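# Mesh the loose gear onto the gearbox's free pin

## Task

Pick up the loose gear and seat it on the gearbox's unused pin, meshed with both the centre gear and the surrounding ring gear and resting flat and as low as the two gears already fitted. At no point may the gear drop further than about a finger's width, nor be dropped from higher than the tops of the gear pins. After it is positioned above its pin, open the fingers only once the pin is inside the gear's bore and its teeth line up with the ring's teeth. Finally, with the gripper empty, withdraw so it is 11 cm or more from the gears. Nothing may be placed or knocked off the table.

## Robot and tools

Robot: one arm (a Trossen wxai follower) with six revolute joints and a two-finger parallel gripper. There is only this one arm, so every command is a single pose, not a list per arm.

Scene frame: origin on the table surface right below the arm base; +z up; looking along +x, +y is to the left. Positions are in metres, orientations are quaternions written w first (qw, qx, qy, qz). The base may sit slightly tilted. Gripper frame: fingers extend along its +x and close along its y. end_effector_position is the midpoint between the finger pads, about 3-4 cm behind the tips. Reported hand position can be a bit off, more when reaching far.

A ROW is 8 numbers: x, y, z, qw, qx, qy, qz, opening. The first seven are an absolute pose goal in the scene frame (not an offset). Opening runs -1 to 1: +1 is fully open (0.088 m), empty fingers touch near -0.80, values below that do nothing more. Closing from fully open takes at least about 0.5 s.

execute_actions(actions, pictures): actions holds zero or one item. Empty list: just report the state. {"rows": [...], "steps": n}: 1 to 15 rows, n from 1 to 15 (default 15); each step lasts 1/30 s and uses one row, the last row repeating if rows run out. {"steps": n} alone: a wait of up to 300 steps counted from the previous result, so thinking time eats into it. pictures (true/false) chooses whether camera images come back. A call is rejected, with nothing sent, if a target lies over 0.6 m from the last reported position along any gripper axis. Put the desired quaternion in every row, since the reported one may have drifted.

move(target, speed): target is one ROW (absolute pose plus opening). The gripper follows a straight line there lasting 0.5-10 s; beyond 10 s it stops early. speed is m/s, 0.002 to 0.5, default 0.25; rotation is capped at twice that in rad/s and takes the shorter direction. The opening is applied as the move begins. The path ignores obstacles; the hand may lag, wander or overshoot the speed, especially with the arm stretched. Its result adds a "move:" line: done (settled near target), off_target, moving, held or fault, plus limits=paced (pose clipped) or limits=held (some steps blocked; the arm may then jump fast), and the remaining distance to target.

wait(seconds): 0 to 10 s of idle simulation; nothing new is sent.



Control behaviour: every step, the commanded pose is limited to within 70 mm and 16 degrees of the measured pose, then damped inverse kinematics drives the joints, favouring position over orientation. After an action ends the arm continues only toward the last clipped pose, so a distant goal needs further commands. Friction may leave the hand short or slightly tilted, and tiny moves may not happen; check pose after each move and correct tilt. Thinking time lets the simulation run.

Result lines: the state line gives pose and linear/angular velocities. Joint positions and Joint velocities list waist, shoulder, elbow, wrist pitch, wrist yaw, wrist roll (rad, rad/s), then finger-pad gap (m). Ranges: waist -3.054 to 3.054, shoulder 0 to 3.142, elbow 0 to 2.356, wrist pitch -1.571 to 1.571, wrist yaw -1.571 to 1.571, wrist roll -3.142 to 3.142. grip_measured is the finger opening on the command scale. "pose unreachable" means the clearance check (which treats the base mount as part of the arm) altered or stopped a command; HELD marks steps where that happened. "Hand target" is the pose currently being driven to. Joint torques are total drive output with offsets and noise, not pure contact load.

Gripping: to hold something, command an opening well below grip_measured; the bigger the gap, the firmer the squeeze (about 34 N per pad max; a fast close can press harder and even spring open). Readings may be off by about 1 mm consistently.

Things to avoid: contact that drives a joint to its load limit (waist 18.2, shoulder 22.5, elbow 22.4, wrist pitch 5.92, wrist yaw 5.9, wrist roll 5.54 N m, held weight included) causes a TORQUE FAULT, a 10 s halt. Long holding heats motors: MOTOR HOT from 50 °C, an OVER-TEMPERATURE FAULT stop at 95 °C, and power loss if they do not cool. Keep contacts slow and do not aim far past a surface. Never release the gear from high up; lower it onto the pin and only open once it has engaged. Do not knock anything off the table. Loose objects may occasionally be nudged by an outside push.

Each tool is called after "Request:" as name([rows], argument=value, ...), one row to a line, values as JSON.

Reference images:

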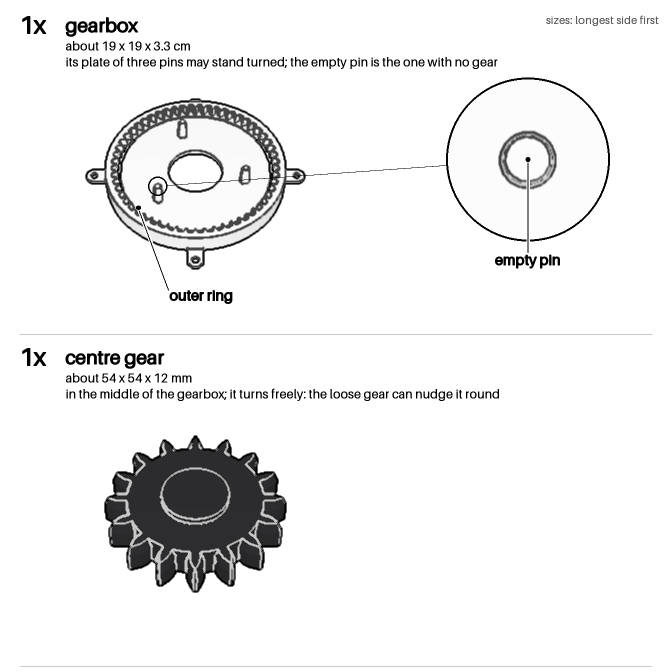

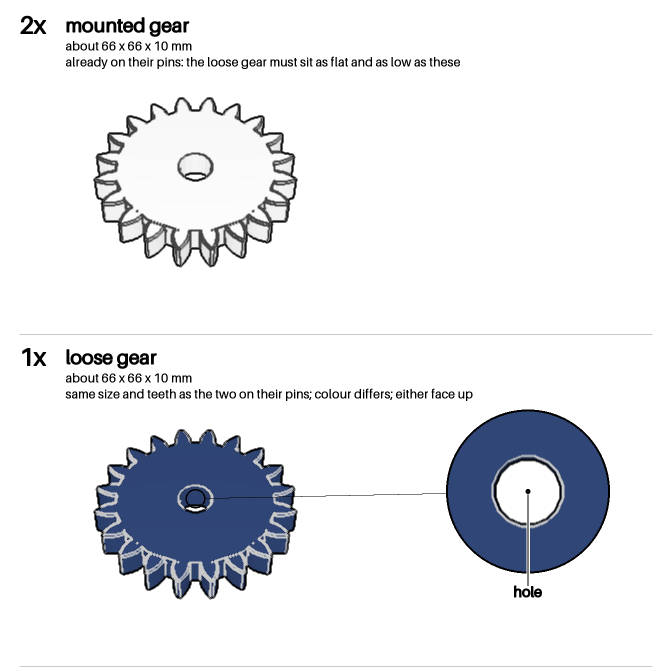

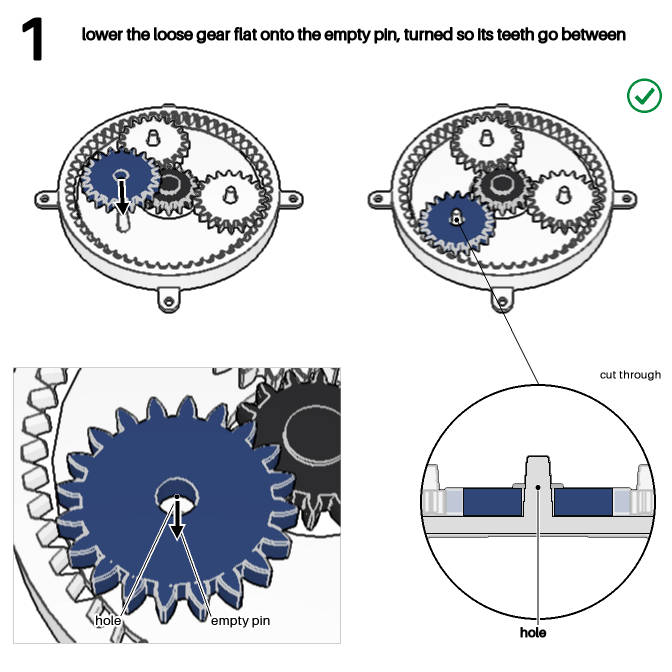

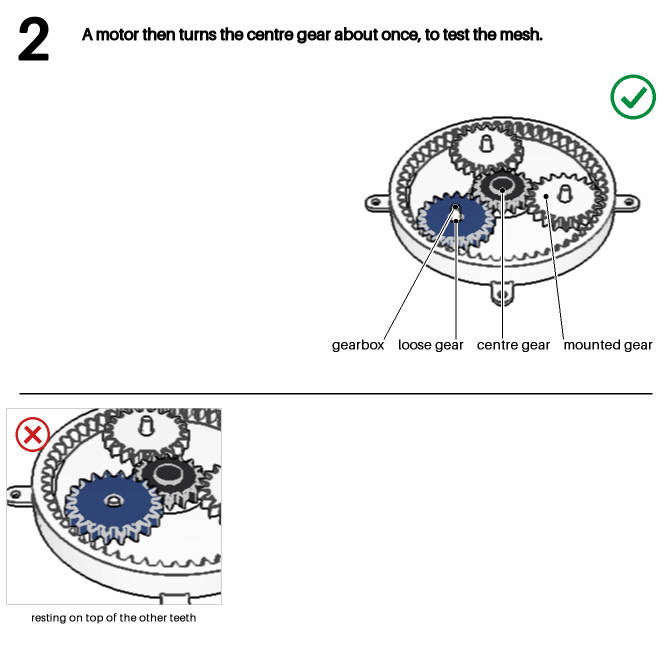

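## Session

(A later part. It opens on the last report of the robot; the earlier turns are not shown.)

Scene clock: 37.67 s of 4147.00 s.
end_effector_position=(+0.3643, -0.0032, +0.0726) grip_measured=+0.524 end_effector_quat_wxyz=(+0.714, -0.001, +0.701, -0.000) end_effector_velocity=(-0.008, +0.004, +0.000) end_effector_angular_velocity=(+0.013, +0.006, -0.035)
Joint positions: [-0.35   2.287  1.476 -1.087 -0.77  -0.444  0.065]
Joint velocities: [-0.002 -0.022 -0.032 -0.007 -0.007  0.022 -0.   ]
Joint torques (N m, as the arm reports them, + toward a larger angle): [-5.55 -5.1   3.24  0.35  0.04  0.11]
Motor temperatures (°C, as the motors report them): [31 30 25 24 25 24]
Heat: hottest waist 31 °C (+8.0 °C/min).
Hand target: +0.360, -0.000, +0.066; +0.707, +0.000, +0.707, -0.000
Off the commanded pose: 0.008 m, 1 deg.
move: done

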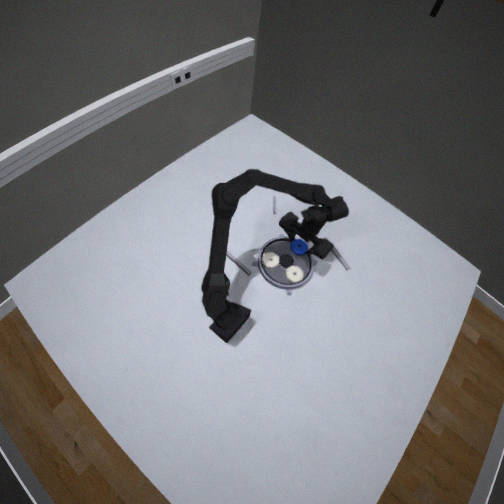

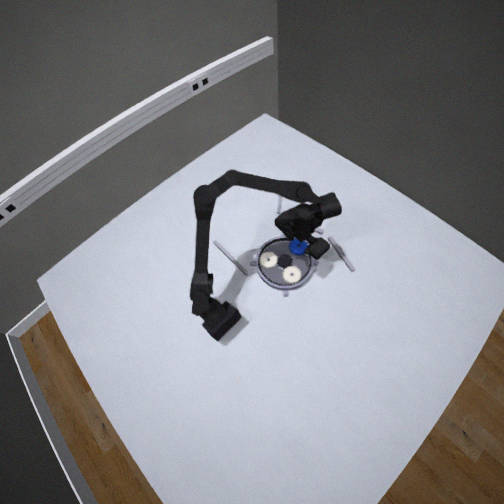

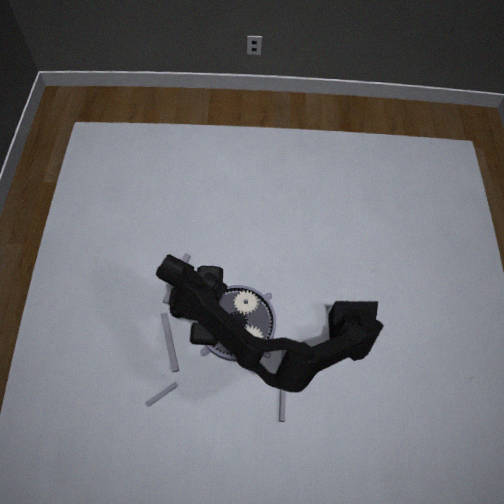

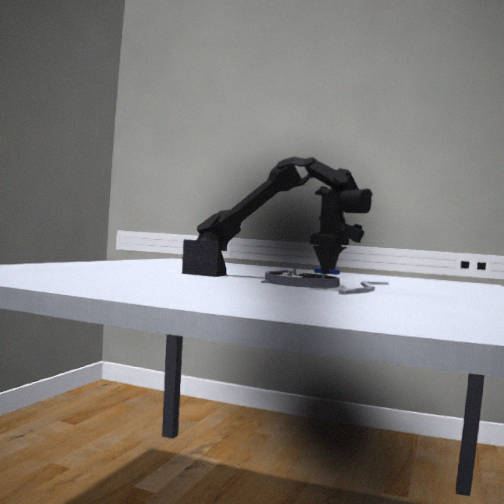

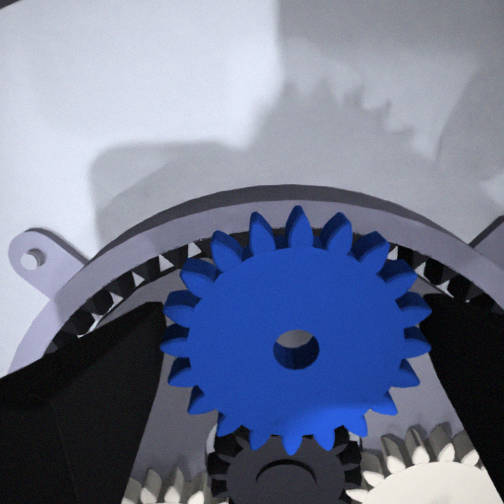

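Request:
move(target=[0.355,0.0,0.078,0.707,0,0.707,0,0.1], speed=0.03)

Scene clock: 39.13 s of 4147.00 s.
end_effector_position=(+0.3566, -0.0007, +0.0741) grip_measured=+0.524 end_effector_quat_wxyz=(+0.705, +0.002, +0.709, +0.001) end_effector_velocity=(-0.004, +0.000, +0.003) end_effector_angular_velocity=(-0.001, +0.009, -0.009)
Joint positions: [-0.353  2.279  1.469 -1.124 -0.763 -0.468  0.065]
Joint velocities: [-0.007 -0.007 -0.002 -0.022  0.007 -0.007  0.   ]
Joint torques (N m, as the arm reports them, + toward a larger angle): [-7.45 -6.07  4.44  0.01  0.08 -0.09]
Motor temperatures (°C, as the motors report them): [32 30 25 24 25 24]
Heat: hottest waist 32 °C (+9.2 °C/min).
Hand target: +0.355, -0.000, +0.078; +0.707, -0.000, +0.707, -0.000
Off the commanded pose: 0.004 m, 0 deg.
move: done

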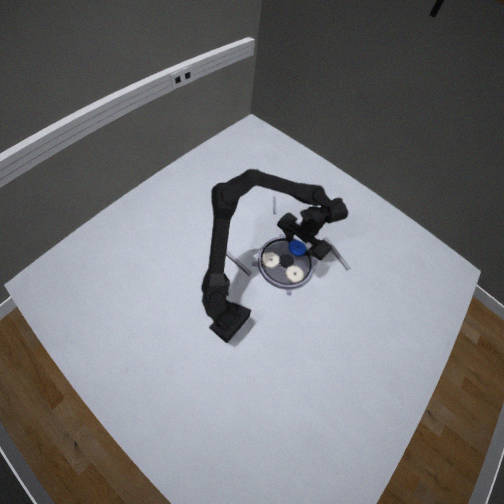

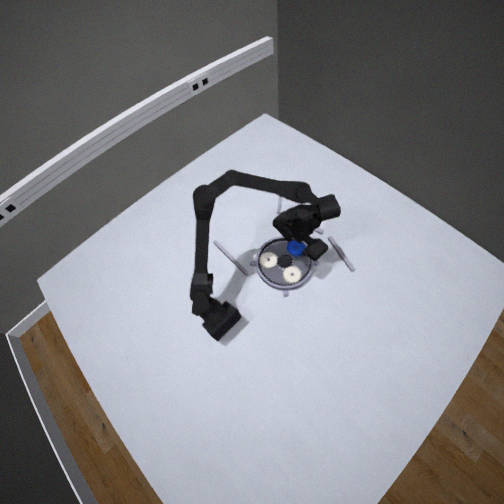

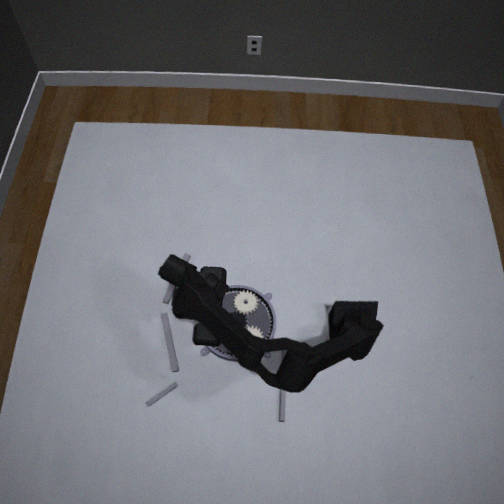

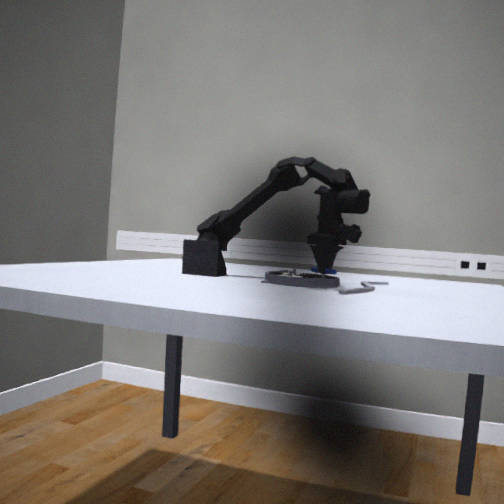

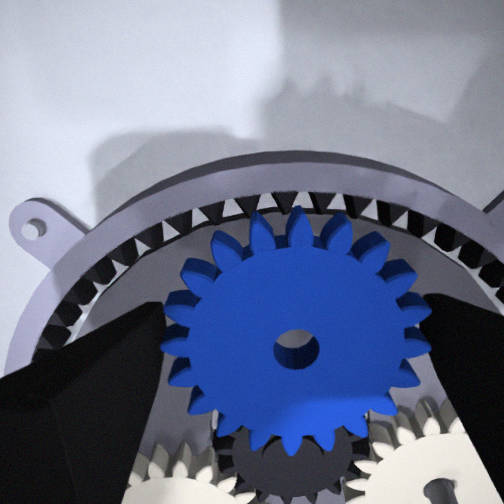

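Now lower.

Request:
move(target=[0.358,0.0,0.060,0.707,0,0.707,0,0.1], speed=0.02)

Scene clock: 40.53 s of 4147.00 s.
end_effector_position=(+0.3595, -0.0034, +0.0718) grip_measured=+0.524 end_effector_quat_wxyz=(+0.715, +0.001, +0.700, -0.005) end_effector_velocity=(-0.004, -0.000, +0.000) end_effector_angular_velocity=(-0.002, +0.009, -0.018)
Joint positions: [-0.353  2.27   1.445 -1.068 -0.767 -0.433  0.065]
Joint velocities: [-0.002 -0.007 -0.012 -0.007  0.007  0.007  0.   ]
Joint torques (N m, as the arm reports them, + toward a larger angle): [-4.46 -4.04  3.68  1.27 -0.17  0.14]
Motor temperatures (°C, as the motors report them): [32 30 25 24 25 24]
Heat: hottest waist 32 °C (+8.9 °C/min).
Hand target: +0.358, -0.000, +0.060; +0.707, +0.000, +0.707, -0.000
Off the commanded pose: 0.012 m, 1 deg.
move: off_target

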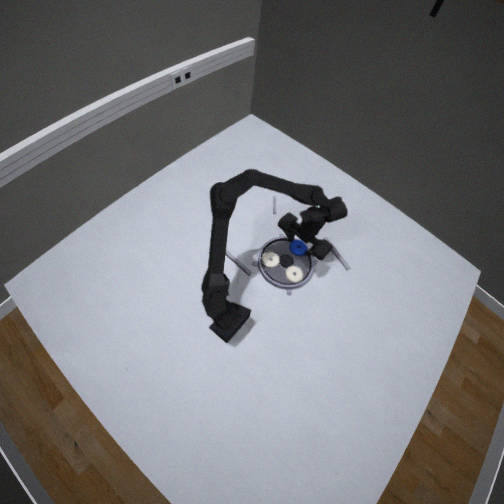

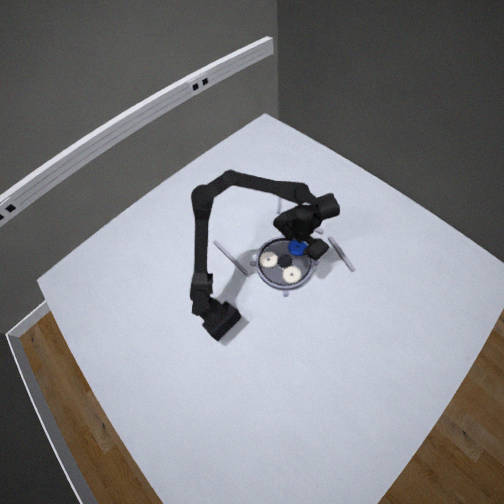

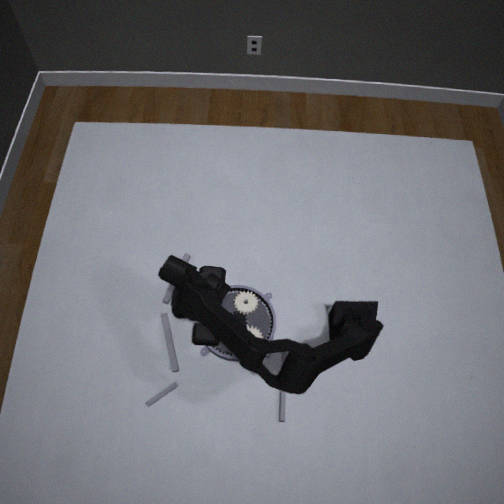

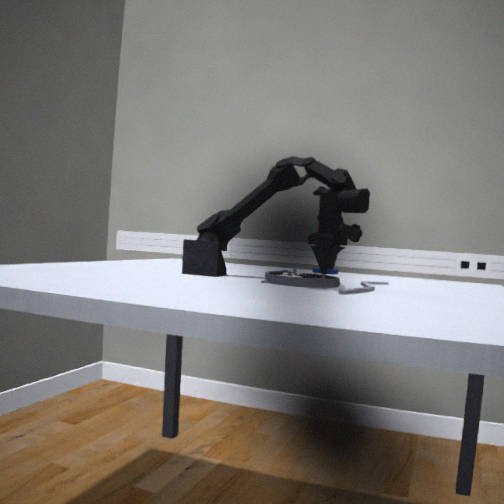

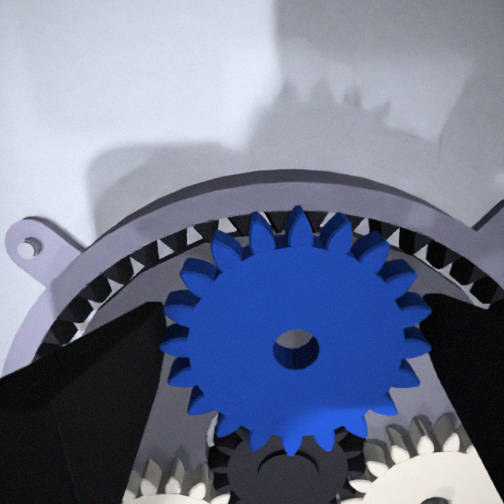

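Request:
move(target=[0.31,0.0,0.10,0.707,0,0.707,0,0.1], speed=0.05)

Scene clock: 43.37 s of 4147.00 s.
end_effector_position=(+0.3118, -0.0002, +0.0972) grip_measured=+0.524 end_effector_quat_wxyz=(+0.705, +0.002, +0.709, +0.001) end_effector_velocity=(-0.004, +0.003, +0.002) end_effector_angular_velocity=(+0.015, +0.004, -0.012)
Joint positions: [-0.441  2.151  1.315 -1.172 -0.729 -0.578  0.065]
Joint velocities: [-0.007 -0.007 -0.007 -0.022 -0.007 -0.007  0.002]
Joint torques (N m, as the arm reports them, + toward a larger angle): [-6.58 -5.22  4.67  0.05  0.06 -0.11]
Motor temperatures (°C, as the motors report them): [32 31 25 24 25 24]
Heat: hottest waist 32 °C (+8.3 °C/min).
Hand target: +0.310, +0.000, +0.100; +0.707, +0.000, +0.707, +0.000
Off the commanded pose: 0.003 m, 0 deg.
move: done

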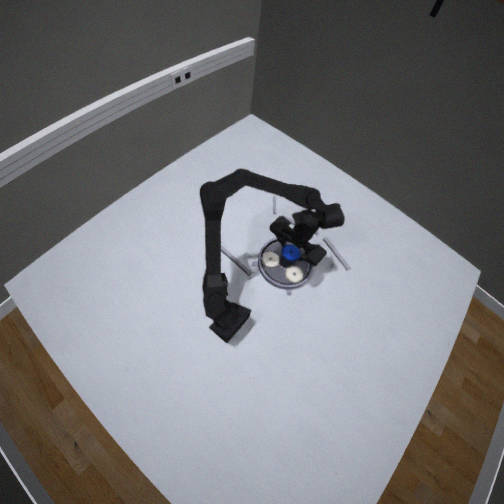

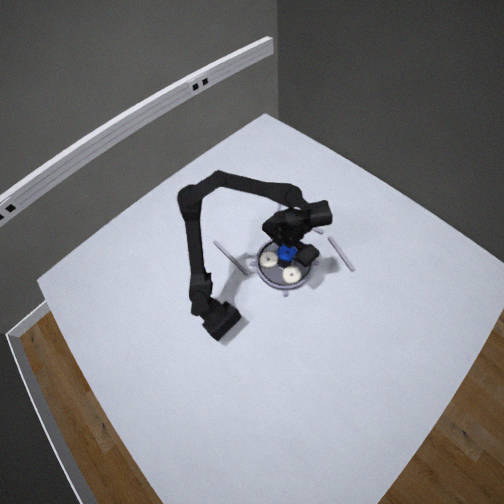

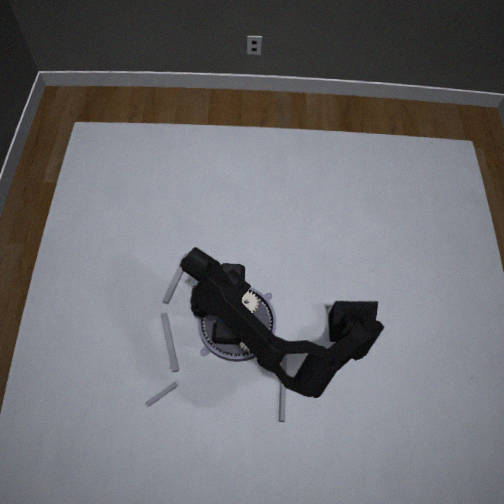

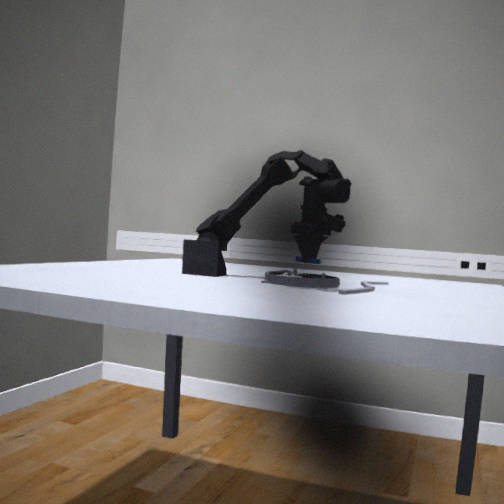

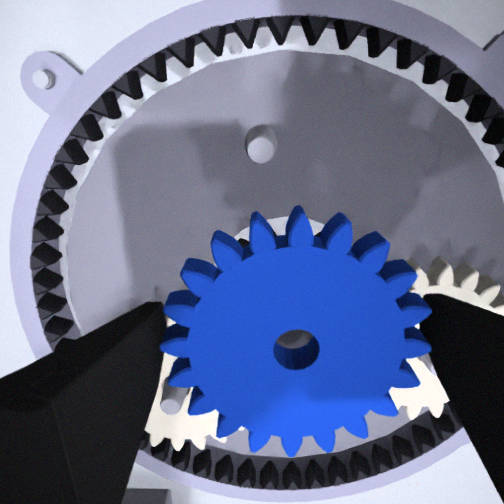

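Request:
move(target=[0.358,0.012,0.082,0.707,0,0.707,0,0.1], speed=0.05)

Request:
move(target=[0.358,0.012,0.062,0.707,0,0.707,0,0.1], speed=0.02)

Scene clock: 46.13 s of 4147.00 s.
end_effector_position=(+0.3552, +0.0129, +0.0814) grip_measured=+0.524 end_effector_quat_wxyz=(+0.705, -0.001, +0.709, +0.000) end_effector_velocity=(+0.001, +0.001, -0.001) end_effector_angular_velocity=(+0.009, +0.003, +0.004)
Joint positions: [-0.344  2.237  1.467 -1.152 -0.763 -0.456  0.065]
Joint velocities: [ 0.002  0.007  0.007 -0.007 -0.007 -0.007 -0.001]
Joint torques (N m, as the arm reports them, + toward a larger angle): [-6.86 -4.11  6.68  0.39 -0.06  0.13]
Motor temperatures (°C, as the motors report them): [32 31 25 24 25 24]
Heat: hottest waist 32 °C (+7.8 °C/min).
Hand target: +0.358, +0.012, +0.082; +0.707, -0.000, +0.707, -0.000
Off the commanded pose: 0.003 m, 0 deg.
move: done

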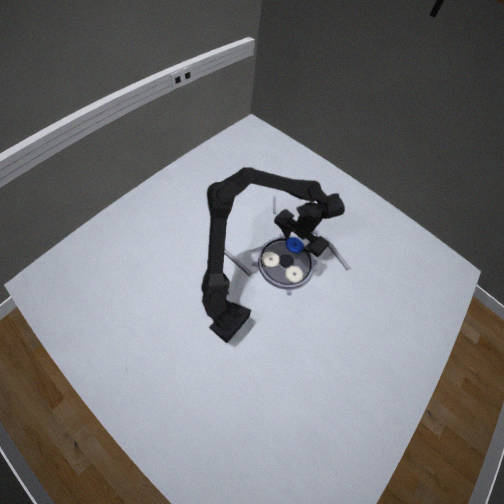

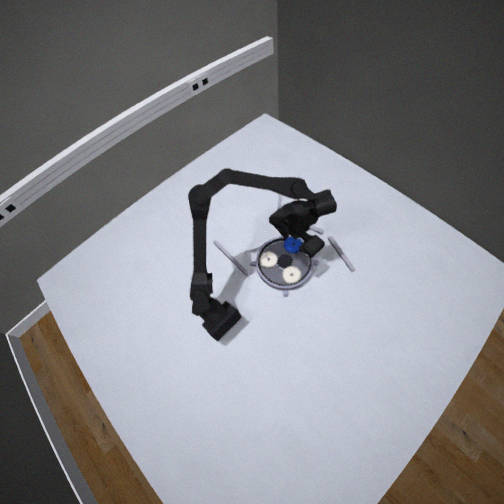

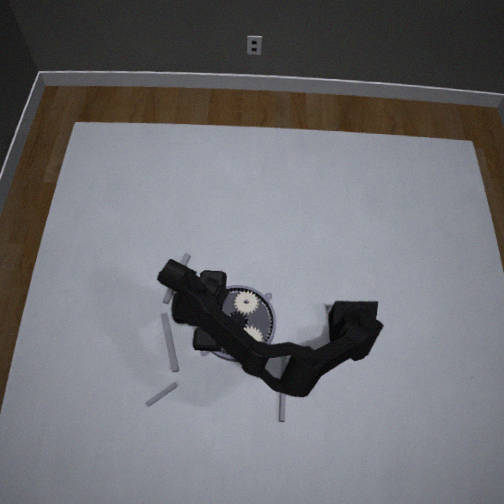

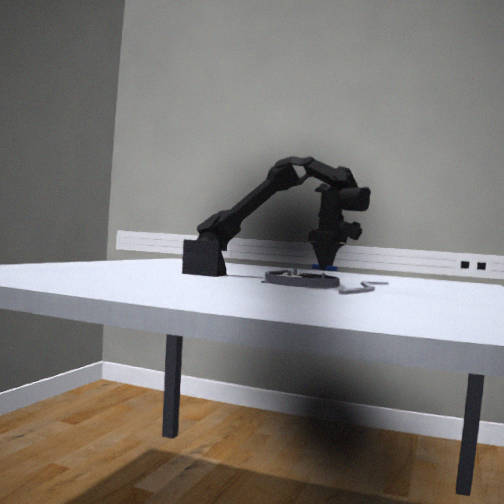

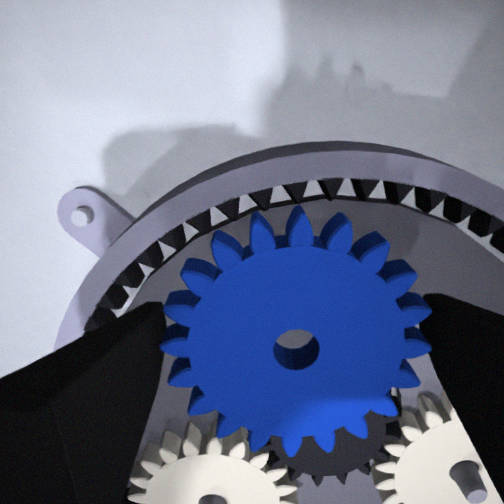

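Scene clock: 47.37 s of 4147.00 s.
end_effector_position=(+0.3600, +0.0101, +0.0719) grip_measured=+0.525 end_effector_quat_wxyz=(+0.713, -0.003, +0.701, -0.004) end_effector_velocity=(-0.000, -0.000, -0.000) end_effector_angular_velocity=(+0.006, -0.006, -0.007)
Joint positions: [-0.327  2.237  1.438 -1.072 -0.769 -0.408  0.065]
Joint velocities: [-0.002 -0.002 -0.007  0.007 -0.007  0.007 -0.001]
Joint torques (N m, as the arm reports them, + toward a larger angle): [-5.1  -3.84  3.72  1.   -0.26  0.08]
Motor temperatures (°C, as the motors report them): [32 31 25 24 25 24]
Heat: hottest waist 32 °C (+7.6 °C/min).
Hand target: +0.358, +0.012, +0.062; +0.707, -0.000, +0.707, -0.000
Off the commanded pose: 0.010 m, 1 deg.
move: off_target

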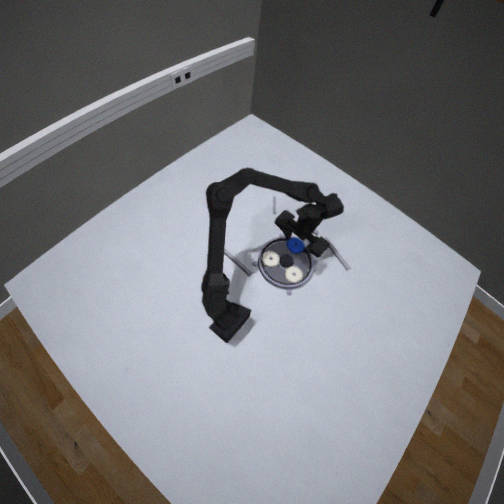

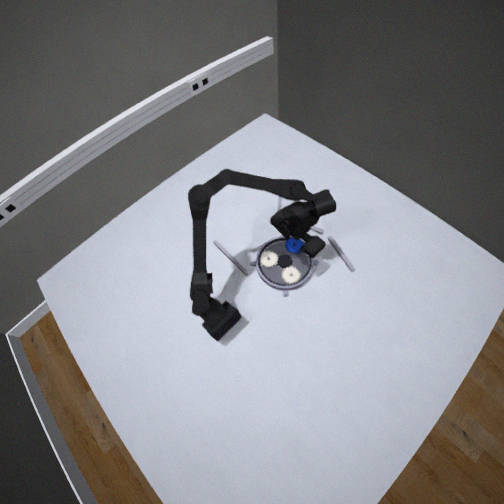

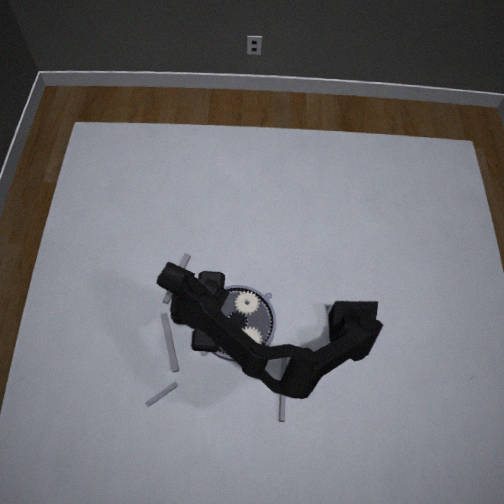

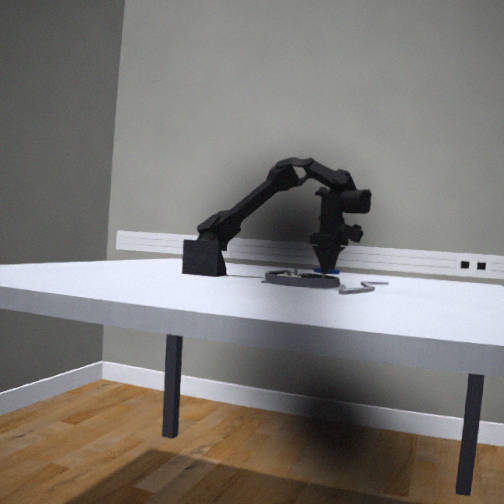

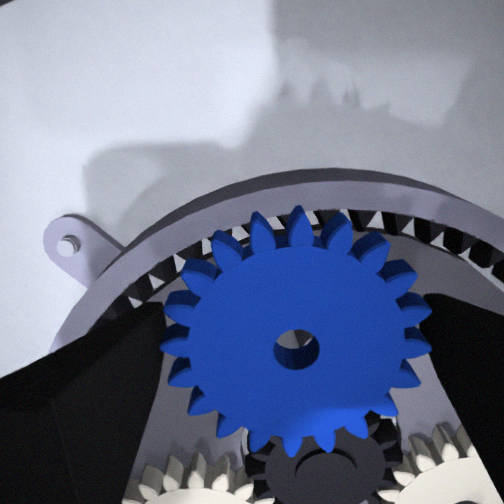

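Request:
zoom_image(camera="cam_wrist", region=[230,300,360,400])

Region (230, 300, 360, 400) of cam_wrist's 504x504 image, scaled by 3.877, with more detail than that image has; it fills the top 388 rows of this view, and the rest is white.

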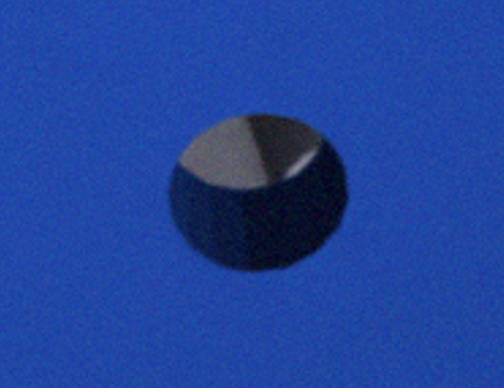

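Request:
execute_actions([
  {"rows":[[0.356,0.007,0.078,0.707,0,0.707,0,0.1]],"steps":15},
], pictures=false)

Request:
move(target=[0.356,0.007,0.062,0.707,0,0.707,0,0.1], speed=0.02)

Scene clock: 49.47 s of 4147.00 s.
end_effector_position=(+0.3543, +0.0097, +0.0758) grip_measured=+0.524 end_effector_quat_wxyz=(+0.706, +0.001, +0.709, +0.001) end_effector_velocity=(-0.000, -0.001, +0.002) end_effector_angular_velocity=(+0.009, -0.004, +0.027)
Joint positions: [-0.341  2.245  1.45  -1.125 -0.767 -0.451  0.065]
Joint velocities: [-0.007  0.002  0.002 -0.007 -0.007 -0.037 -0.   ]
Joint torques (N m, as the arm reports them, + toward a larger angle): [-7.38 -4.19  6.64  0.05  0.04 -0.1 ]
Motor temperatures (°C, as the motors report them): [32 31 25 24 25 24]
Heat: hottest waist 32 °C (+7.3 °C/min).
Hand target: +0.356, +0.007, +0.078; +0.707, +0.000, +0.707, +0.000
Off the commanded pose: 0.004 m, 0 deg.
Steps of this call (steps 1 to 48: nothing new was sent; steps 49 to 63: all 15 steps of this action). Readings (end_effector_position):
49: (+0.3607, +0.0097, +0.0724)
50: (+0.3598, +0.0103, +0.0729)
52: (+0.3564, +0.0108, +0.0735)
56: (+0.3545, +0.0099, +0.0744)
63: the state above

Scene clock: 50.67 s of 4147.00 s.
end_effector_position=(+0.3582, +0.0053, +0.0718) grip_measured=+0.524 end_effector_quat_wxyz=(+0.713, -0.003, +0.701, -0.004) end_effector_velocity=(+0.002, -0.002, +0.001) end_effector_angular_velocity=(-0.013, -0.013, +0.006)
Joint positions: [-0.337  2.245  1.432 -1.069 -0.767 -0.421  0.065]
Joint velocities: [-0.002 -0.007 -0.007  0.022  0.007  0.007  0.   ]
Joint torques (N m, as the arm reports them, + toward a larger angle): [-5.16 -3.87  3.72  1.   -0.24  0.1 ]
Motor temperatures (°C, as the motors report them): [32 31 25 24 25 24]
Heat: hottest waist 32 °C (+7.1 °C/min).
Hand target: +0.356, +0.007, +0.062; +0.707, -0.000, +0.707, -0.000
Off the commanded pose: 0.010 m, 1 deg.
move: off_target

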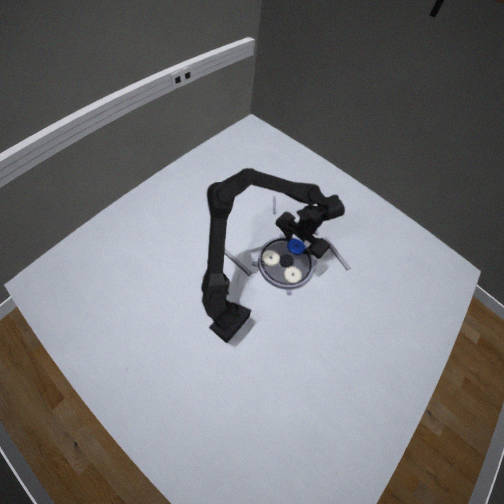

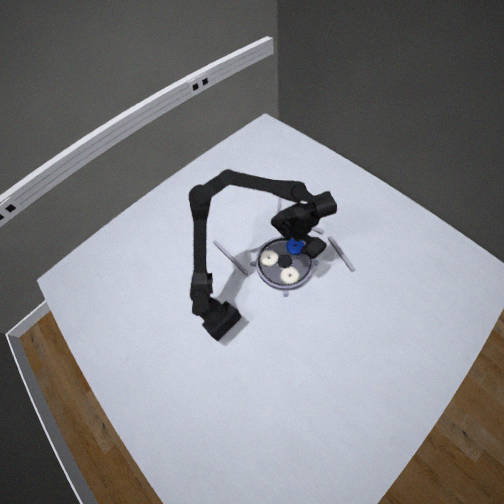

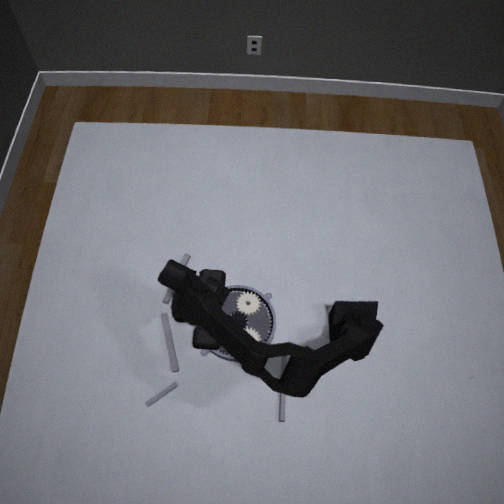

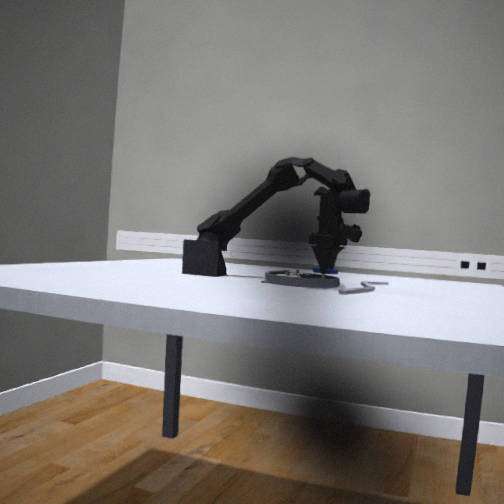

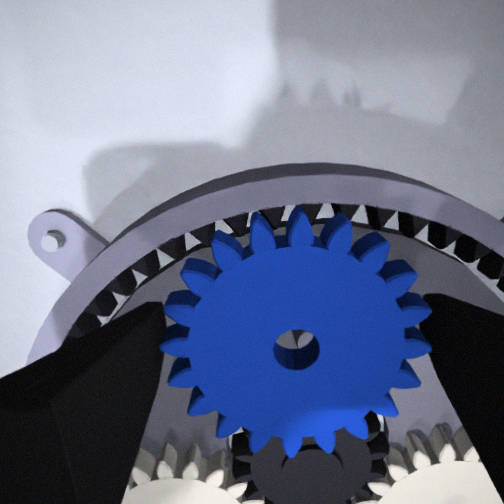

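Request:
zoom_image(camera="cam_wrist", region=[230,300,360,400])

Region (230, 300, 360, 400) of cam_wrist's 504x504 image, scaled by 3.877, with more detail than that image has; it fills the top 388 rows of this view, and the rest is white.

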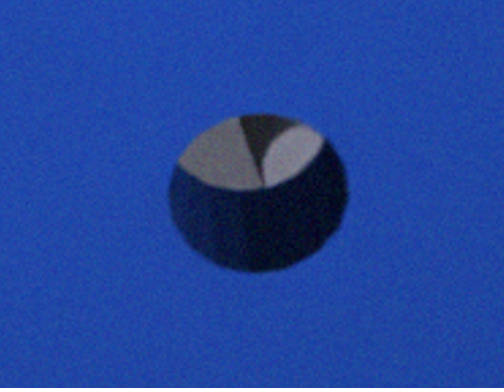

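Request:
move(target=[0.355,0.002,0.064,0.707,0,0.707,0,0.1], speed=0.01)

Scene clock: 53.70 s of 4147.00 s.
end_effector_position=(+0.3588, +0.0041, +0.0722) grip_measured=+0.524 end_effector_quat_wxyz=(+0.715, -0.006, +0.699, -0.000) end_effector_velocity=(-0.004, +0.003, -0.002) end_effector_angular_velocity=(+0.014, +0.016, +0.005)
Joint positions: [-0.34   2.246  1.432 -1.064 -0.768 -0.431  0.065]
Joint velocities: [ 0.002  0.002 -0.002 -0.022 -0.007 -0.022 -0.001]
Joint torques (N m, as the arm reports them, + toward a larger angle): [-6.04 -3.14  4.24  0.24 -0.06 -0.09]
Motor temperatures (°C, as the motors report them): [33 31 25 24 25 24]
Heat: hottest waist 33 °C (+7.8 °C/min).
Hand target: +0.355, +0.002, +0.064; +0.707, +0.000, +0.707, -0.000
Off the commanded pose: 0.009 m, 2 deg.
move: off_target

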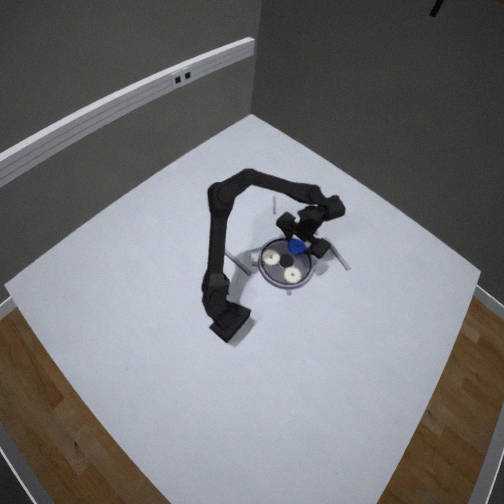

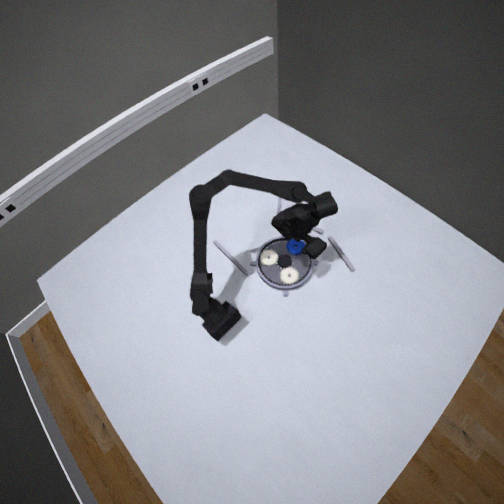

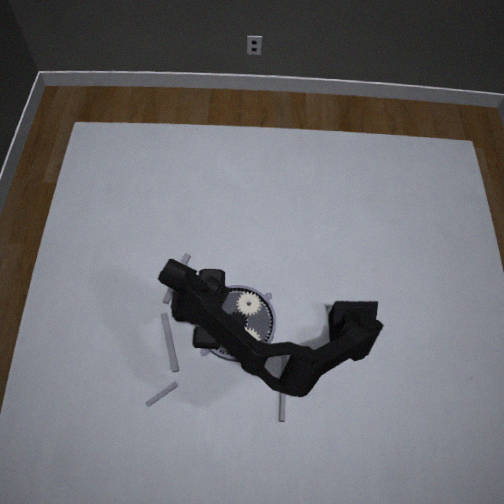

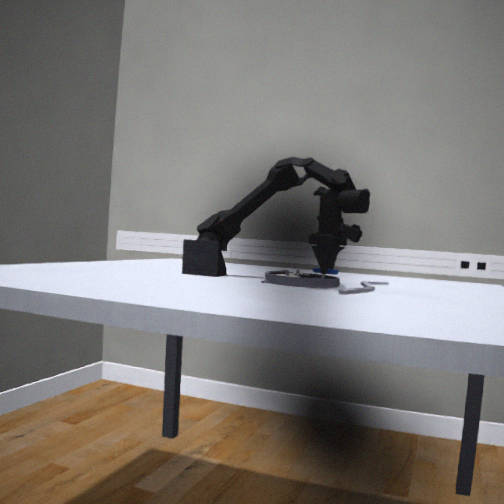

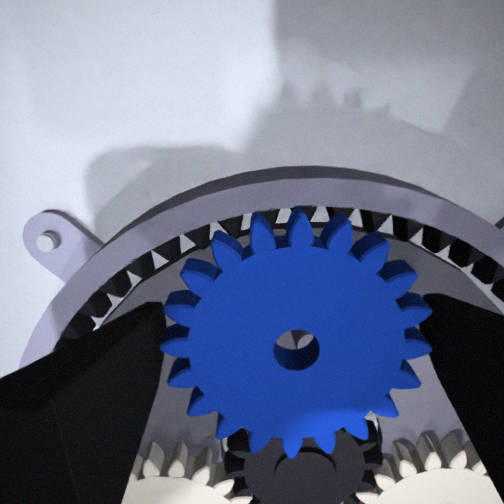

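Request:
move(target=[0.354,0.0,0.082,0.707,0,0.707,0,0.1], speed=0.03)

Request:
move(target=[0.354,0.0,0.064,0.707,0,0.707,0,0.1], speed=0.02)

Scene clock: 55.73 s of 4147.00 s.
end_effector_position=(+0.3524, +0.0027, +0.0800) grip_measured=+0.524 end_effector_quat_wxyz=(+0.706, +0.001, +0.708, +0.001) end_effector_velocity=(-0.004, +0.004, +0.002) end_effector_angular_velocity=(+0.017, +0.015, -0.016)
Joint positions: [-0.362  2.255  1.457 -1.14  -0.76  -0.479  0.065]
Joint velocities: [-0.002 -0.002  0.002 -0.037 -0.007 -0.007  0.   ]
Joint torques (N m, as the arm reports them, + toward a larger angle): [-7.33 -4.18  6.72  0.04  0.08 -0.11]
Motor temperatures (°C, as the motors report them): [33 30 25 24 25 24]
Heat: hottest waist 33 °C (+7.5 °C/min).
Hand target: +0.354, +0.000, +0.082; +0.707, +0.000, +0.707, +0.000
Off the commanded pose: 0.004 m, 0 deg.
move: done

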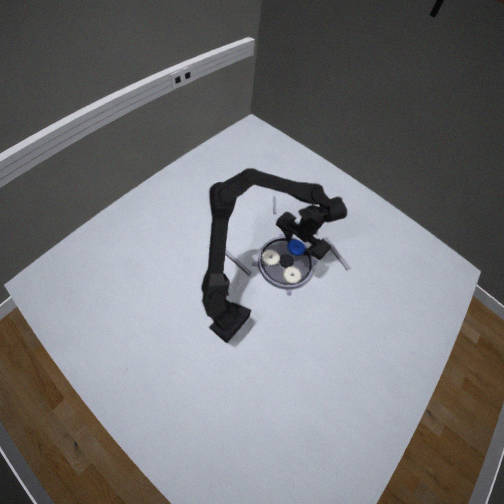

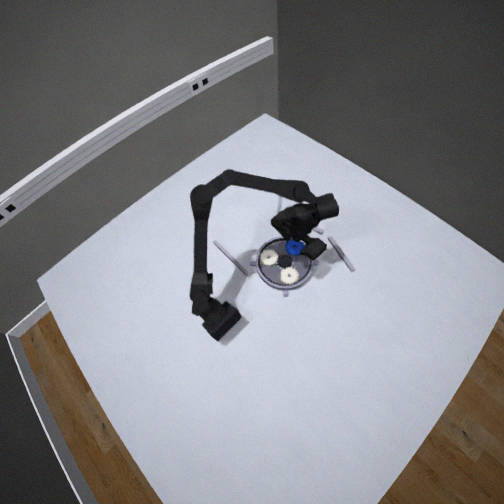

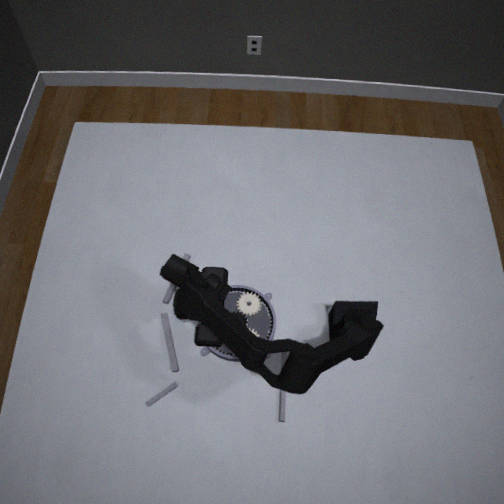

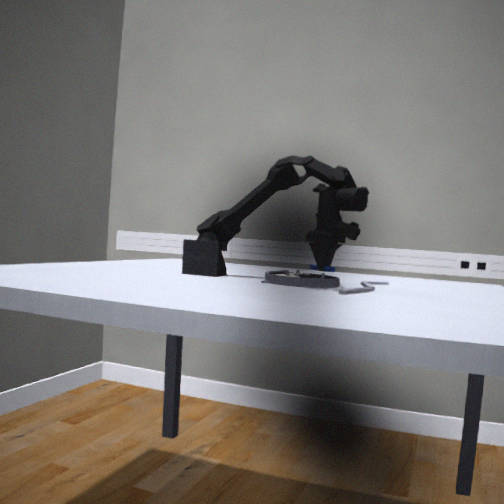

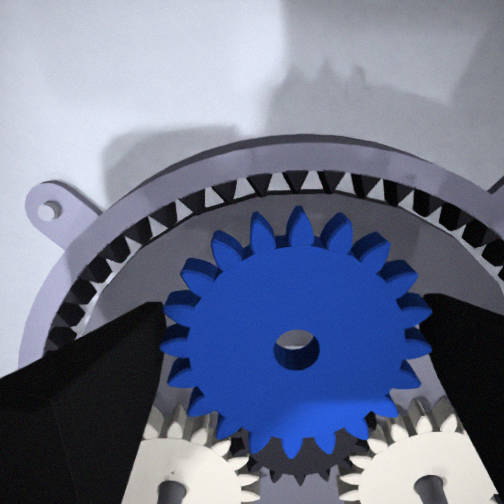

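Scene clock: 56.77 s of 4147.00 s.
end_effector_position=(+0.3565, +0.0006, +0.0717) grip_measured=+0.517 end_effector_quat_wxyz=(+0.712, -0.004, +0.702, -0.001) end_effector_velocity=(-0.000, +0.000, -0.000) end_effector_angular_velocity=(+0.006, -0.006, +0.007)
Joint positions: [-0.347  2.256  1.433 -1.074 -0.764 -0.445  0.064]
Joint velocities: [-0.002 -0.002 -0.007  0.007 -0.007 -0.007  0.   ]
Joint torques (N m, as the arm reports them, + toward a larger angle): [-5.74 -3.81  3.71  0.93 -0.12  0.11]
Motor temperatures (°C, as the motors report them): [33 30 25 24 25 24]
Heat: hottest waist 33 °C (+7.4 °C/min).
Hand target: +0.354, -0.000, +0.064; +0.707, -0.000, +0.707, -0.000
Off the commanded pose: 0.008 m, 1 deg.
move: done

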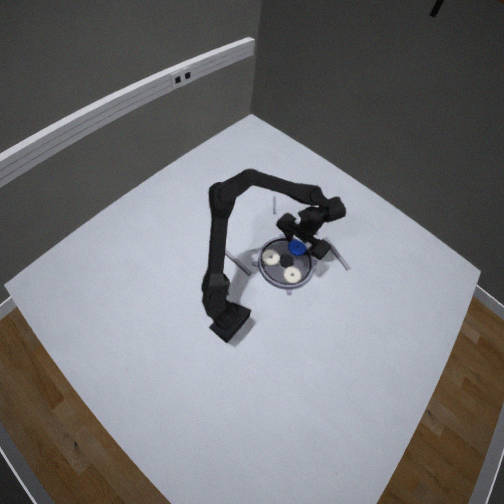

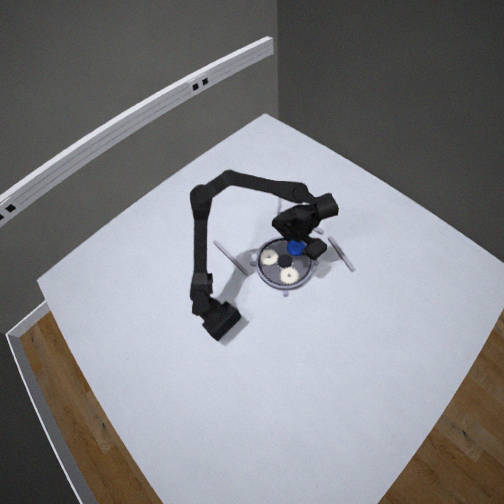

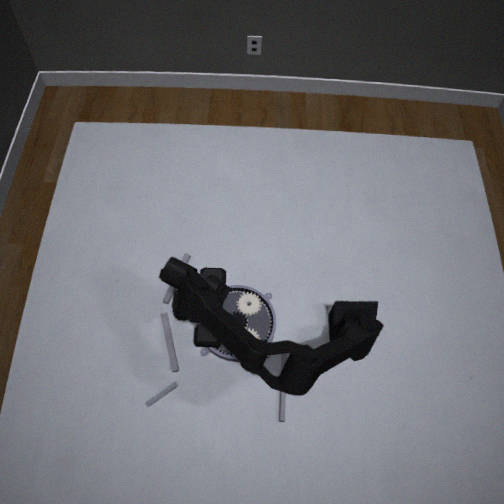

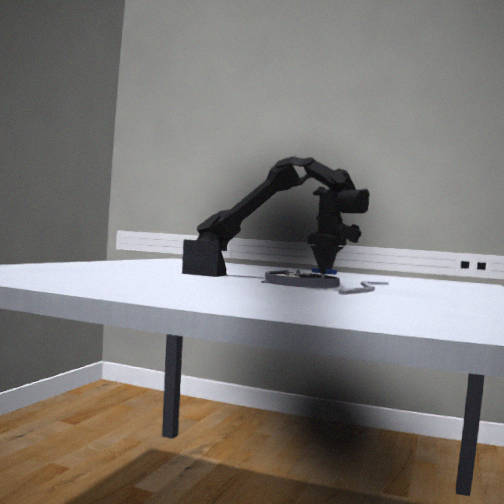

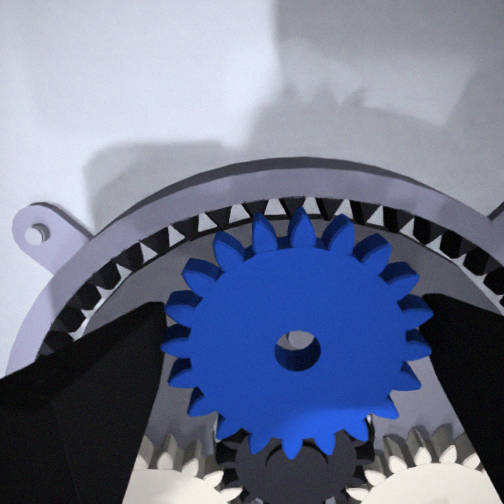

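Request:
zoom_image(camera="cam_wrist", region=[230,300,360,400])

Region (230, 300, 360, 400) of cam_wrist's 504x504 image, scaled by 3.877, with more detail than that image has; it fills the top 388 rows of this view, and the rest is white.

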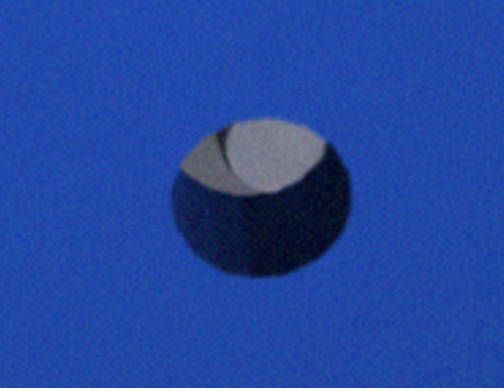

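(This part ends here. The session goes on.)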